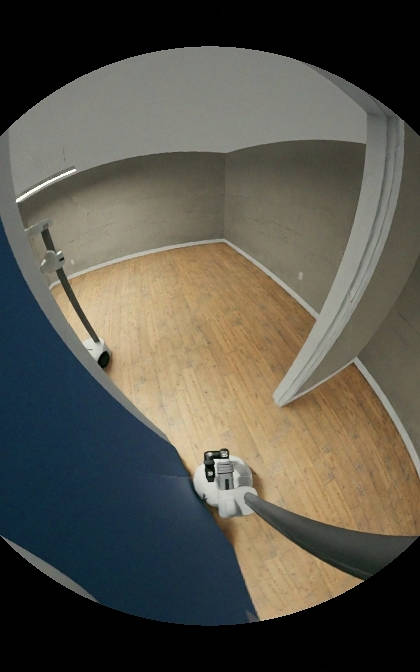

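Call:
{"fn": "execute_actions", "kwargs": {
  "actions": [
    {"r2":{"base":{"translate_m":0.7},"pace":"slow"},"r1":{"base":{"translate_m":0.6},"pace":"slow"}}
  ],
  "cameras": ["r2_head_left_camera","r1_head_camera"]
}}

Call:
{"fn": "execute_actions", "kwargs": {
  "actions": [
    {"r2":{"base":{"translate_m":0.6},"pace":"slow"},"r1":{"joints":{"arm_m":0.32,"lift_m":0.78},"pace":"slow"}}
  ],
  "cameras": ["r2_head_left_camera","r1_head_camera","r1_wrist_camera"]
}}

Scene clock: 616.83 s.
r1.base_odometry: x=+1.800 y=+1.243 heading=+0.445 (m, m, rad; r1's odometry frame)
r1.turned_by_wheels: +0.000 (rad since the last result)
r1.turned_by_imu: -0.006 (rad since the last result)
r1.base_tilt: forward=-0.2 right=+0.6 (deg)
r1.lidar_m: 0.41 0.40 0.52 1.09 1.11 1.40 2.88 3.57 3.16 2.88 0.70 0.47
r1.base_status: done
r1.joint_positions: lift_m=+0.960 arm_m=+0.021 wrist_yaw_rad=+0.050 wrist_pitch_rad=+0.353 wrist_roll_rad=-0.014 gripper_m=+0.030
r1.joint_status: not commanded
r1.motor_effort: lift_m=+26(26) arm_m=-8(8) wrist_yaw_rad=+3(2) wrist_pitch_rad=-11(10) wrist_roll_rad=+1(1) gripper_m=-20(17) wheel_0=+1(4) wheel_1=+1(6) wheel_2=-4(9) (%)
r1.hand_pose: x=+0.4670 y=-0.0737 z=+1.0379 quat_wxyz=(+0.984, -0.011, +0.176, +0.026) (m; r1's base frame)
r1.wrist_depth_mm: 842 878 878 904 904 931 946 / 904 917 917 946 946 976 976 / 917 891 878 699 788 768 759 / 585 574 554 282 530 517 517 / 424 424 399 222 265 394 387 / 338 332 191 192 193 296 307 / 278 273 273 - 268 260 260
r2.base_odometry: x=-1.911 y=+0.591 heading=-1.540 (m, m, rad; r2's odometry frame)
r2.turned_by_wheels: +0.000 (rad since the last result)
r2.turned_by_imu: +0.074 (rad since the last result)
r2.base_tilt: forward=-0.2 right=+0.2 (deg)
r2.lidar_m: 3.83 3.86 1.78 1.77 0.42 0.27 0.25 0.25 0.33 0.52 1.78 2.12
r2.base_status: done
r2.joint_positions: lift_m=+0.200 arm_m=+0.019 wrist_yaw_rad=+3.140 wrist_pitch_rad=+0.010 wrist_roll_rad=+0.006 gripper_m=+0.057
r2.joint_status: not commanded
r2.motor_effort: lift_m=+16(16) arm_m=+4(3) wrist_yaw_rad=-1(2) wrist_pitch_rad=-7(7) wrist_roll_rad=+0(0) gripper_m=-10(7) wheel_0=+3(3) wheel_1=+4(17) wheel_2=-2(13) (%)
r2.hand_pose: x=-0.0981 y=+0.0879 z=+0.3755 quat_wxyz=(+0.001, -0.005, +0.003, +1.000) (m; r2's base frame)
r2.wrist_depth_mm: - 156 392 407 424 442 459 / - 122 161 410 427 436 452 / - 127 170 413 427 436 455 / 158 158 309 413 424 445 459 / 247 384 397 413 427 449 462 / 245 387 195 413 198 449 462 / 242 384 402 110 433 445 466
pictures: r1_head_camera, r2_head_left_camera
Images, in order (width x height): r1_head_camera 420x560, r2_head_left_camera 420x672.

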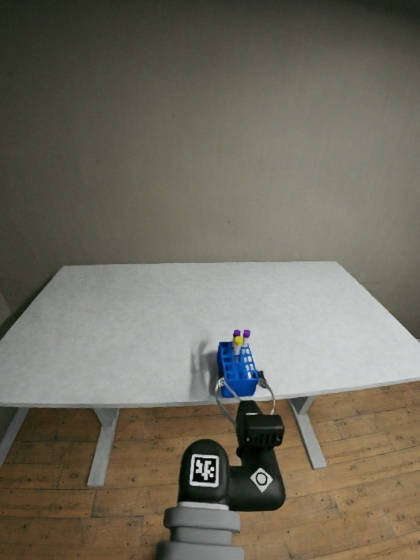

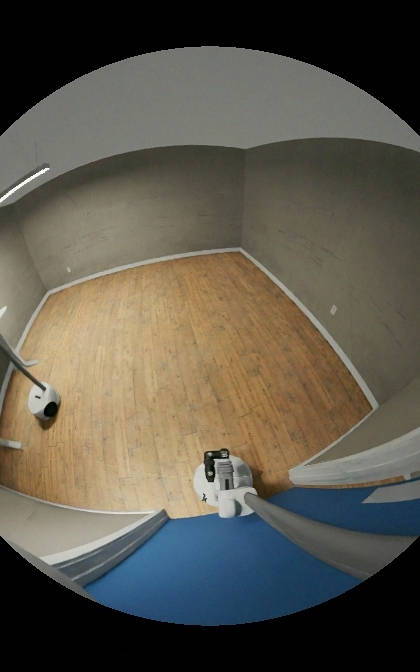

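Scene clock: 624.10 s.
torque_fault: r1.wrist_pitch_rad switched itself off since the last result.
r1.base_odometry: x=+1.800 y=+1.243 heading=+0.445 (m, m, rad; r1's odometry frame)
r1.turned_by_wheels: +0.000 (rad since the last result)
r1.turned_by_imu: -0.003 (rad since the last result)
r1.base_tilt: forward=-0.1 right=+0.6 (deg)
r1.lidar_m: 0.41 0.41 0.51 1.09 1.10 1.39 1.68 3.56 3.17 2.89 0.72 0.47
r1.base_status: not commanded
r1.joint_positions: lift_m=+0.881 arm_m=+0.060 wrist_yaw_rad=+0.049 wrist_pitch_rad=+0.178 wrist_roll_rad=-0.014 gripper_m=+0.030
r1.joint_status: lift_m contact_stop (moved -0.079 of -0.180); arm_m contact_stop_at_lift_m (moved +0.039 of +0.299)
r1.on_its_own: arm_m is held at +0.060, not at your +0.320, since a contact_stop; lift_m is slack since a contact_stop (your +0.780 is given up); wrist_pitch_rad is off since a torque_fault, until you send "end_of_arm": "enable_torque" (your +0.350 is given up)
r1.motor_effort: lift_m=+21(27) arm_m=+0(10) wrist_yaw_rad=+5(12) wrist_pitch_rad=-1(98) wrist_roll_rad=+0(8) gripper_m=-16(19) wheel_0=-1(1) wheel_1=+0(1) wheel_2=-2(4) (%)
r1.hand_pose: x=+0.5191 y=-0.0733 z=+1.0083 quat_wxyz=(+0.996, -0.009, +0.088, +0.025) (m; r1's base frame)
r1.wrist_depth_mm: 842 854 842 878 866 904 917 / 866 878 917 904 917 931 946 / 904 904 917 931 946 960 960 / 741 715 676 289 647 615 603 / 433 424 389 208 220 389 379 / 303 303 189 190 196 257 279 / 237 233 231 - 229 223 221
r2.base_odometry: x=-1.892 y=-0.009 heading=-1.539 (m, m, rad; r2's odometry frame)
r2.turned_by_wheels: +0.000 (rad since the last result)
r2.turned_by_imu: +0.001 (rad since the last result)
r2.base_tilt: forward=-0.2 right=+0.6 (deg)
r2.lidar_m: 3.27 3.25 3.51 1.69 1.41 0.93 0.79 0.80 0.86 1.58 1.64 1.94
r2.base_status: done
r2.joint_positions: lift_m=+0.200 arm_m=+0.019 wrist_yaw_rad=+3.140 wrist_pitch_rad=+0.010 wrist_roll_rad=+0.006 gripper_m=+0.057
r2.joint_status: not commanded
r2.motor_effort: lift_m=+16(16) arm_m=+3(3) wrist_yaw_rad=-1(2) wrist_pitch_rad=-7(7) wrist_roll_rad=+0(0) gripper_m=-6(8) wheel_0=+3(9) wheel_1=+3(6) wheel_2=-2(9) (%)
r2.hand_pose: x=-0.0981 y=+0.0879 z=+0.3755 quat_wxyz=(+0.001, -0.005, +0.003, +1.000) (m; r2's base frame)
r2.wrist_depth_mm: - 156 917 991 1008 991 1042 / - 122 161 991 1025 991 1060 / - 127 171 991 1025 1008 1042 / 158 158 307 976 1042 1008 1060 / 248 891 931 991 1025 1008 1060 / 245 904 194 991 197 1008 1078 / 243 878 931 110 946 878 917
pictures: r1_head_camera, r1_wrist_camera, r2_head_left_camera
Images, in order (width x height): r1_head_camera 420x560, r1_wrist_camera 616x392, r2_head_left_camera 420x672.

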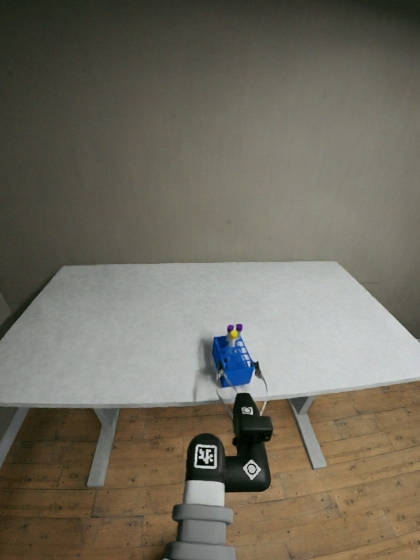

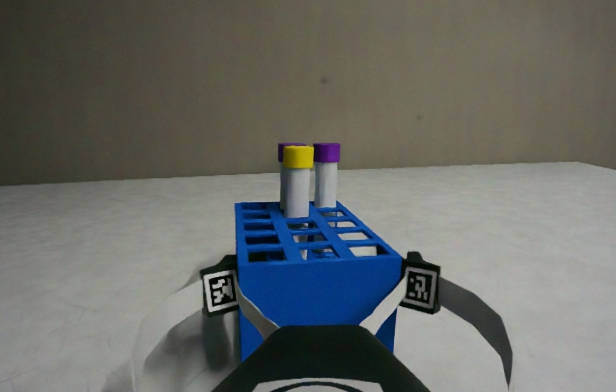

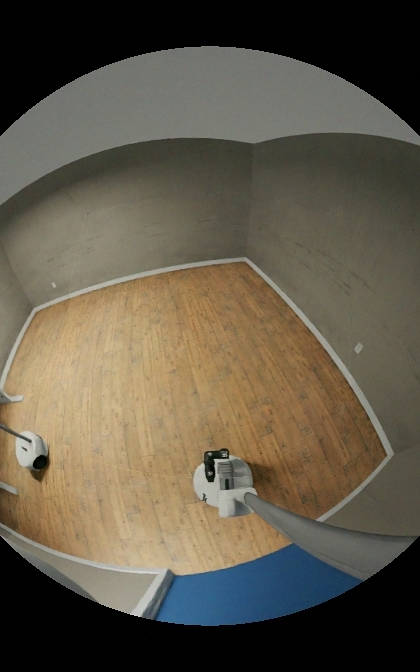

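Call:
{"fn": "execute_actions", "kwargs": {
  "actions": [
    {"r1":{"end_of_arm":"enable_torque"}}
  ],
  "cameras": []
}}

Call:
{"fn": "execute_actions", "kwargs": {
  "actions": [
    {"r1":{"joints":{"lift_m":0.95},"pace":"slow"}}
  ],
  "cameras": []
}}

Call:
{"fn": "execute_actions", "kwargs": {
  "actions": [
    {"r1":{"joints":{"wrist_pitch_rad":0.35,"arm_m":0.22},"pace":"slow"}}
  ],
  "cameras": ["r1_wrist_camera","r1_head_camera"]
}}

Scene clock: 626.30 s.
r1.base_odometry: x=+1.800 y=+1.243 heading=+0.445 (m, m, rad; r1's odometry frame)
r1.turned_by_wheels: +0.000 (rad since the last result)
r1.turned_by_imu: -0.001 (rad since the last result)
r1.base_tilt: forward=-0.2 right=+0.7 (deg)
r1.lidar_m: 0.39 0.42 0.51 1.08 1.11 1.38 1.69 3.56 3.15 2.89 0.71 0.48
r1.base_status: not commanded
r1.joint_positions: lift_m=+0.881 arm_m=+0.060 wrist_yaw_rad=+0.049 wrist_pitch_rad=+0.178 wrist_roll_rad=-0.014 gripper_m=+0.030
r1.joint_status: not commanded
r1.end_of_arm: enable_torque: each motor that was off is on again
r1.on_its_own: arm_m is held at +0.060, not at your +0.320, since a contact_stop; wrist_pitch_rad is held at +0.178, not at your +0.350, since a torque_fault; lift_m is slack since a contact_stop (your +0.780 is given up)
r1.motor_effort: lift_m=+21(21) arm_m=+0(0) wrist_yaw_rad=+3(5) wrist_pitch_rad=-2(2) wrist_roll_rad=+1(0) gripper_m=-18(16) wheel_0=-1(1) wheel_1=+0(0) wheel_2=-2(1) (%)
r1.hand_pose: x=+0.5191 y=-0.0733 z=+1.0083 quat_wxyz=(+0.996, -0.009, +0.088, +0.025) (m; r1's base frame)
r1.wrist_depth_mm: 842 866 866 878 891 904 917 / 866 891 891 917 917 931 946 / 904 917 931 917 946 946 960 / 741 723 676 290 647 615 603 / 430 430 394 208 218 389 382 / 303 301 189 191 196 258 278 / 236 233 233 - 230 221 220
r2.base_odometry: x=-1.892 y=-0.009 heading=-1.539 (m, m, rad; r2's odometry frame)
r2.turned_by_wheels: +0.000 (rad since the last result)
r2.turned_by_imu: +0.001 (rad since the last result)
r2.base_tilt: forward=-0.2 right=+0.4 (deg)
r2.lidar_m: 3.25 3.26 3.51 1.68 1.37 0.92 0.79 0.80 0.85 1.55 1.64 1.96
r2.base_status: not commanded
r2.joint_positions: lift_m=+0.200 arm_m=+0.019 wrist_yaw_rad=+3.140 wrist_pitch_rad=+0.010 wrist_roll_rad=+0.006 gripper_m=+0.057
r2.joint_status: not commanded
r2.motor_effort: lift_m=+16(16) arm_m=+4(3) wrist_yaw_rad=-1(0) wrist_pitch_rad=-8(7) wrist_roll_rad=+0(0) gripper_m=-3(4) wheel_0=+3(3) wheel_1=+4(3) wheel_2=-2(2) (%)
r2.hand_pose: x=-0.0981 y=+0.0879 z=+0.3755 quat_wxyz=(+0.001, -0.005, +0.003, +1.000) (m; r2's base frame)
r2.wrist_depth_mm: - 156 946 976 1042 1008 1042 / - 122 161 976 1060 1008 1042 / - 127 170 960 1025 1008 1060 / 158 158 307 976 1025 1025 1078 / 248 904 946 976 1025 1042 1060 / 245 891 195 991 197 1025 1060 / 243 878 931 110 931 878 917
pictures: none
No camera images: the call's "cameras" was empty. Leave "cameras" out to get every camera's image.

Scene clock: 627.77 s.
r1.base_odometry: x=+1.800 y=+1.243 heading=+0.445 (m, m, rad; r1's odometry frame)
r1.turned_by_wheels: +0.000 (rad since the last result)
r1.turned_by_imu: -0.001 (rad since the last result)
r1.base_tilt: forward=-0.2 right=+0.6 (deg)
r1.lidar_m: 0.39 0.42 0.51 1.09 1.10 1.39 1.70 3.56 3.18 2.89 0.71 0.48
r1.base_status: not commanded
r1.joint_positions: lift_m=+0.950 arm_m=+0.060 wrist_yaw_rad=+0.050 wrist_pitch_rad=+0.181 wrist_roll_rad=-0.014 gripper_m=+0.030
r1.joint_status: all done
r1.on_its_own: arm_m is held at +0.060, not at your +0.320, since a contact_stop; wrist_pitch_rad is held at +0.178, not at your +0.350, since a torque_fault
r1.motor_effort: lift_m=+27(27) arm_m=+0(0) wrist_yaw_rad=+6(5) wrist_pitch_rad=-10(11) wrist_roll_rad=+0(0) gripper_m=-19(17) wheel_0=-1(1) wheel_1=+0(0) wheel_2=-2(2) (%)
r1.hand_pose: x=+0.5189 y=-0.0733 z=+1.0758 quat_wxyz=(+0.996, -0.009, +0.090, +0.025) (m; r1's base frame)
r1.wrist_depth_mm: 831 842 854 878 891 891 917 / 866 891 891 904 917 946 931 / 878 931 931 917 931 976 976 / 917 931 931 291 904 878 831 / 615 603 554 206 220 549 544 / 433 430 187 190 197 368 397 / 340 334 334 - 330 317 322
r2.base_odometry: x=-1.892 y=-0.009 heading=-1.539 (m, m, rad; r2's odometry frame)
r2.turned_by_wheels: +0.000 (rad since the last result)
r2.turned_by_imu: +0.001 (rad since the last result)
r2.base_tilt: forward=-0.3 right=+0.3 (deg)
r2.lidar_m: 3.26 3.27 3.52 1.69 1.39 0.92 0.80 0.78 0.88 1.58 1.64 1.94
r2.base_status: not commanded
r2.joint_positions: lift_m=+0.200 arm_m=+0.019 wrist_yaw_rad=+3.140 wrist_pitch_rad=+0.010 wrist_roll_rad=+0.006 gripper_m=+0.057
r2.joint_status: not commanded
r2.motor_effort: lift_m=+16(16) arm_m=+4(3) wrist_yaw_rad=-1(2) wrist_pitch_rad=-7(7) wrist_roll_rad=+0(0) gripper_m=-4(6) wheel_0=+3(3) wheel_1=+3(3) wheel_2=-3(2) (%)
r2.hand_pose: x=-0.0981 y=+0.0879 z=+0.3755 quat_wxyz=(+0.001, -0.005, +0.003, +1.000) (m; r2's base frame)
r2.wrist_depth_mm: - 156 917 960 1042 1008 1060 / - 122 161 991 1025 1008 1078 / - 127 170 960 1060 1008 1078 / 158 158 309 991 1060 1008 1060 / 245 917 946 976 1060 1008 1078 / 245 904 195 991 197 1025 1098 / 242 904 931 110 946 878 917
pictures: none
No camera images: the call's "cameras" was empty. Leave "cameras" out to get every camera's image.

Scene clock: 630.63 s.
r1.base_odometry: x=+1.800 y=+1.243 heading=+0.445 (m, m, rad; r1's odometry frame)
r1.turned_by_wheels: +0.000 (rad since the last result)
r1.turned_by_imu: -0.001 (rad since the last result)
r1.base_tilt: forward=-0.2 right=+0.6 (deg)
r1.lidar_m: 0.40 0.39 0.52 1.09 1.10 1.39 1.68 3.57 3.17 2.90 0.69 0.47
r1.base_status: not commanded
r1.joint_positions: lift_m=+0.950 arm_m=+0.219 wrist_yaw_rad=+0.050 wrist_pitch_rad=+0.353 wrist_roll_rad=-0.014 gripper_m=+0.030
r1.joint_status: all done
r1.motor_effort: lift_m=+27(27) arm_m=+8(9) wrist_yaw_rad=+5(7) wrist_pitch_rad=-12(14) wrist_roll_rad=+2(1) gripper_m=-17(18) wheel_0=-1(1) wheel_1=+0(0) wheel_2=-2(2) (%)
r1.hand_pose: x=+0.6642 y=-0.0739 z=+1.0279 quat_wxyz=(+0.984, -0.011, +0.175, +0.026) (m; r1's base frame)
r1.wrist_depth_mm: 683 683 707 723 723 741 741 / 715 723 741 750 759 768 788 / 759 768 768 778 750 732 723 / 559 539 535 294 496 496 484 / 404 404 373 207 220 373 366 / 315 315 187 191 196 276 294 / 264 259 259 - 256 246 248
r2.base_odometry: x=-1.892 y=-0.009 heading=-1.539 (m, m, rad; r2's odometry frame)
r2.turned_by_wheels: +0.000 (rad since the last result)
r2.turned_by_imu: +0.001 (rad since the last result)
r2.base_tilt: forward=-0.2 right=+0.1 (deg)
r2.lidar_m: 3.26 3.28 3.51 1.68 1.39 0.91 0.78 0.80 0.87 1.58 1.65 1.96
r2.base_status: not commanded
r2.joint_positions: lift_m=+0.200 arm_m=+0.019 wrist_yaw_rad=+3.140 wrist_pitch_rad=+0.010 wrist_roll_rad=+0.006 gripper_m=+0.057
r2.joint_status: not commanded
r2.motor_effort: lift_m=+16(16) arm_m=+4(3) wrist_yaw_rad=-3(1) wrist_pitch_rad=-7(7) wrist_roll_rad=+0(0) gripper_m=-8(3) wheel_0=+3(3) wheel_1=+3(3) wheel_2=-2(2) (%)
r2.hand_pose: x=-0.0981 y=+0.0879 z=+0.3755 quat_wxyz=(+0.001, -0.005, +0.003, +1.000) (m; r2's base frame)
r2.wrist_depth_mm: - 156 931 960 1025 1008 1060 / - 122 160 976 1042 976 1078 / - 127 170 1008 1060 1008 1078 / 158 158 309 976 1042 1008 1078 / 246 904 931 976 1042 1008 1060 / 245 891 195 976 198 1008 1042 / 242 878 946 110 931 866 917
pictures: r1_head_camera, r1_wrist_camera
Images, in order (width x height): r1_head_camera 420x560, r1_wrist_camera 616x392.

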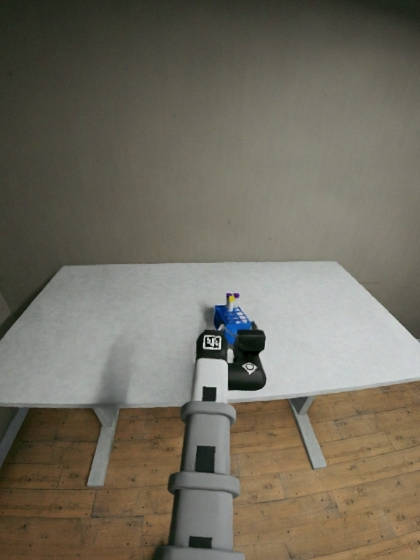

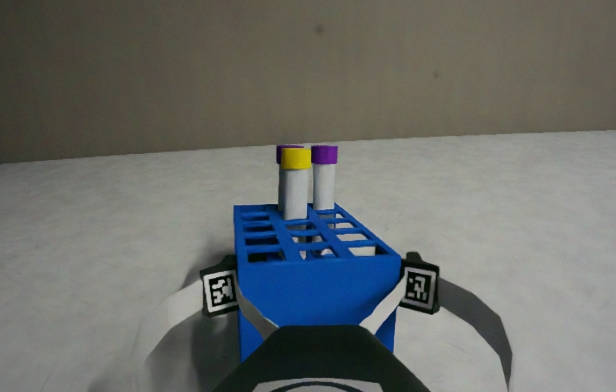

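Call:
{"fn": "execute_actions", "kwargs": {
  "actions": [
    {"r1":{"joints":{"wrist_pitch_rad":0.19},"pace":"slow"}}
  ],
  "cameras": []
}}

Call:
{"fn": "execute_actions", "kwargs": {
  "actions": [
    {"r1":{"joints":{"lift_m":0.905},"pace":"slow"}}
  ],
  "cameras": ["r1_wrist_camera","r1_head_camera"]
}}

Scene clock: 633.80 s.
r1.base_odometry: x=+1.800 y=+1.243 heading=+0.445 (m, m, rad; r1's odometry frame)
r1.turned_by_wheels: +0.000 (rad since the last result)
r1.turned_by_imu: -0.001 (rad since the last result)
r1.base_tilt: forward=-0.2 right=+0.6 (deg)
r1.lidar_m: 0.39 0.41 0.49 1.07 1.09 1.37 1.69 3.56 3.19 2.89 0.71 0.47
r1.base_status: not commanded
r1.joint_positions: lift_m=+0.950 arm_m=+0.219 wrist_yaw_rad=+0.050 wrist_pitch_rad=+0.194 wrist_roll_rad=-0.014 gripper_m=+0.030
r1.joint_status: all done
r1.motor_effort: lift_m=+27(27) arm_m=+8(8) wrist_yaw_rad=+5(6) wrist_pitch_rad=-13(18) wrist_roll_rad=-1(1) gripper_m=-18(16) wheel_0=-1(1) wheel_1=+0(0) wheel_2=-2(2) (%)
r1.hand_pose: x=+0.6766 y=-0.0732 z=+1.0721 quat_wxyz=(+0.995, -0.009, +0.097, +0.025) (m; r1's base frame)
r1.wrist_depth_mm: 691 707 723 715 750 750 759 / 715 723 732 750 759 759 788 / 750 759 768 768 788 809 820 / 778 788 788 294 798 820 831 / 591 580 530 206 220 525 521 / 421 418 186 191 197 357 382 / 329 325 325 - 324 307 314
r2.base_odometry: x=-1.892 y=-0.009 heading=-1.539 (m, m, rad; r2's odometry frame)
r2.turned_by_wheels: +0.000 (rad since the last result)
r2.turned_by_imu: +0.001 (rad since the last result)
r2.base_tilt: forward=-0.2 right=+0.4 (deg)
r2.lidar_m: 3.25 3.28 3.53 1.68 1.37 0.91 0.80 0.78 0.87 1.56 1.63 1.95
r2.base_status: not commanded
r2.joint_positions: lift_m=+0.200 arm_m=+0.019 wrist_yaw_rad=+3.140 wrist_pitch_rad=+0.010 wrist_roll_rad=+0.006 gripper_m=+0.057
r2.joint_status: not commanded
r2.motor_effort: lift_m=+16(16) arm_m=+4(4) wrist_yaw_rad=-2(3) wrist_pitch_rad=-7(7) wrist_roll_rad=+0(0) gripper_m=-4(5) wheel_0=+3(3) wheel_1=+3(3) wheel_2=-2(2) (%)
r2.hand_pose: x=-0.0981 y=+0.0879 z=+0.3755 quat_wxyz=(+0.001, -0.005, +0.003, +1.000) (m; r2's base frame)
r2.wrist_depth_mm: - 156 904 976 1025 991 1060 / - 122 160 976 1008 991 1060 / - 127 171 976 1025 1008 1060 / 158 158 309 991 1042 1008 1078 / 247 904 931 1008 1042 1008 1060 / 244 904 195 991 198 1008 1060 / 243 891 917 110 931 866 931
pictures: none
No camera images: the call's "cameras" was empty. Leave "cameras" out to get every camera's image.

Scene clock: 635.03 s.
r1.base_odometry: x=+1.800 y=+1.243 heading=+0.445 (m, m, rad; r1's odometry frame)
r1.turned_by_wheels: +0.000 (rad since the last result)
r1.turned_by_imu: +0.000 (rad since the last result)
r1.base_tilt: forward=-0.1 right=+0.6 (deg)
r1.lidar_m: 0.40 0.40 0.51 1.10 1.10 1.38 1.68 3.57 3.17 2.90 0.70 0.45
r1.base_status: not commanded
r1.joint_positions: lift_m=+0.905 arm_m=+0.219 wrist_yaw_rad=+0.050 wrist_pitch_rad=+0.194 wrist_roll_rad=-0.014 gripper_m=+0.030
r1.joint_status: all done
r1.motor_effort: lift_m=+16(25) arm_m=+8(8) wrist_yaw_rad=+4(7) wrist_pitch_rad=-15(13) wrist_roll_rad=+2(2) gripper_m=-14(18) wheel_0=-1(1) wheel_1=+0(0) wheel_2=-2(2) (%)
r1.hand_pose: x=+0.6766 y=-0.0732 z=+1.0280 quat_wxyz=(+0.995, -0.009, +0.097, +0.025) (m; r1's base frame)
r1.wrist_depth_mm: 707 707 707 732 732 741 759 / 715 732 750 750 768 768 798 / 750 759 778 778 778 809 809 / 778 768 750 293 676 654 640 / 469 462 424 207 220 424 415 / 334 334 186 191 196 283 307 / 264 258 258 - 257 246 246
r2.base_odometry: x=-1.892 y=-0.009 heading=-1.539 (m, m, rad; r2's odometry frame)
r2.turned_by_wheels: +0.000 (rad since the last result)
r2.turned_by_imu: +0.000 (rad since the last result)
r2.base_tilt: forward=-0.3 right=+0.3 (deg)
r2.lidar_m: 3.24 3.28 3.54 1.69 1.40 0.89 0.78 0.80 0.88 1.55 1.65 1.94
r2.base_status: not commanded
r2.joint_positions: lift_m=+0.200 arm_m=+0.019 wrist_yaw_rad=+3.140 wrist_pitch_rad=+0.010 wrist_roll_rad=+0.006 gripper_m=+0.057
r2.joint_status: not commanded
r2.motor_effort: lift_m=+16(16) arm_m=+4(4) wrist_yaw_rad=-2(4) wrist_pitch_rad=-7(8) wrist_roll_rad=+0(0) gripper_m=-8(4) wheel_0=+3(3) wheel_1=+3(4) wheel_2=-3(2) (%)
r2.hand_pose: x=-0.0981 y=+0.0879 z=+0.3755 quat_wxyz=(+0.001, -0.005, +0.003, +1.000) (m; r2's base frame)
r2.wrist_depth_mm: - 156 931 960 1042 1008 1060 / - 122 161 991 1025 1008 1060 / - 127 170 1008 1042 1025 1060 / 158 159 307 976 1042 1008 1060 / 247 904 931 991 1060 1025 1060 / 245 891 194 991 197 1008 1060 / 242 878 917 110 931 854 931
pictures: r1_head_camera, r1_wrist_camera
Images, in order (width x height): r1_head_camera 420x560, r1_wrist_camera 616x392.

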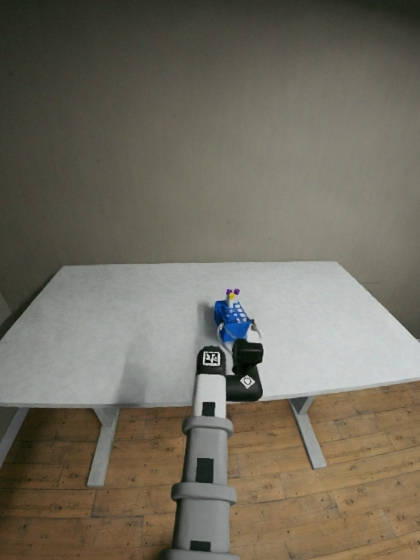

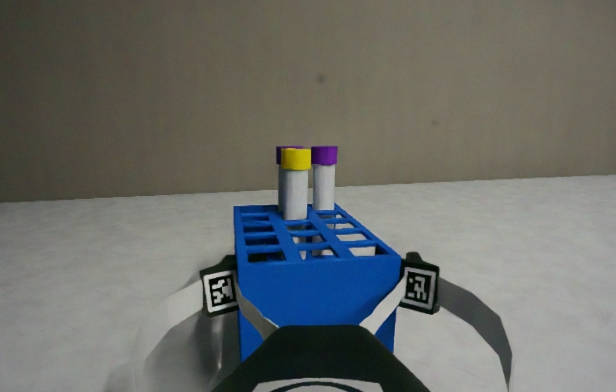

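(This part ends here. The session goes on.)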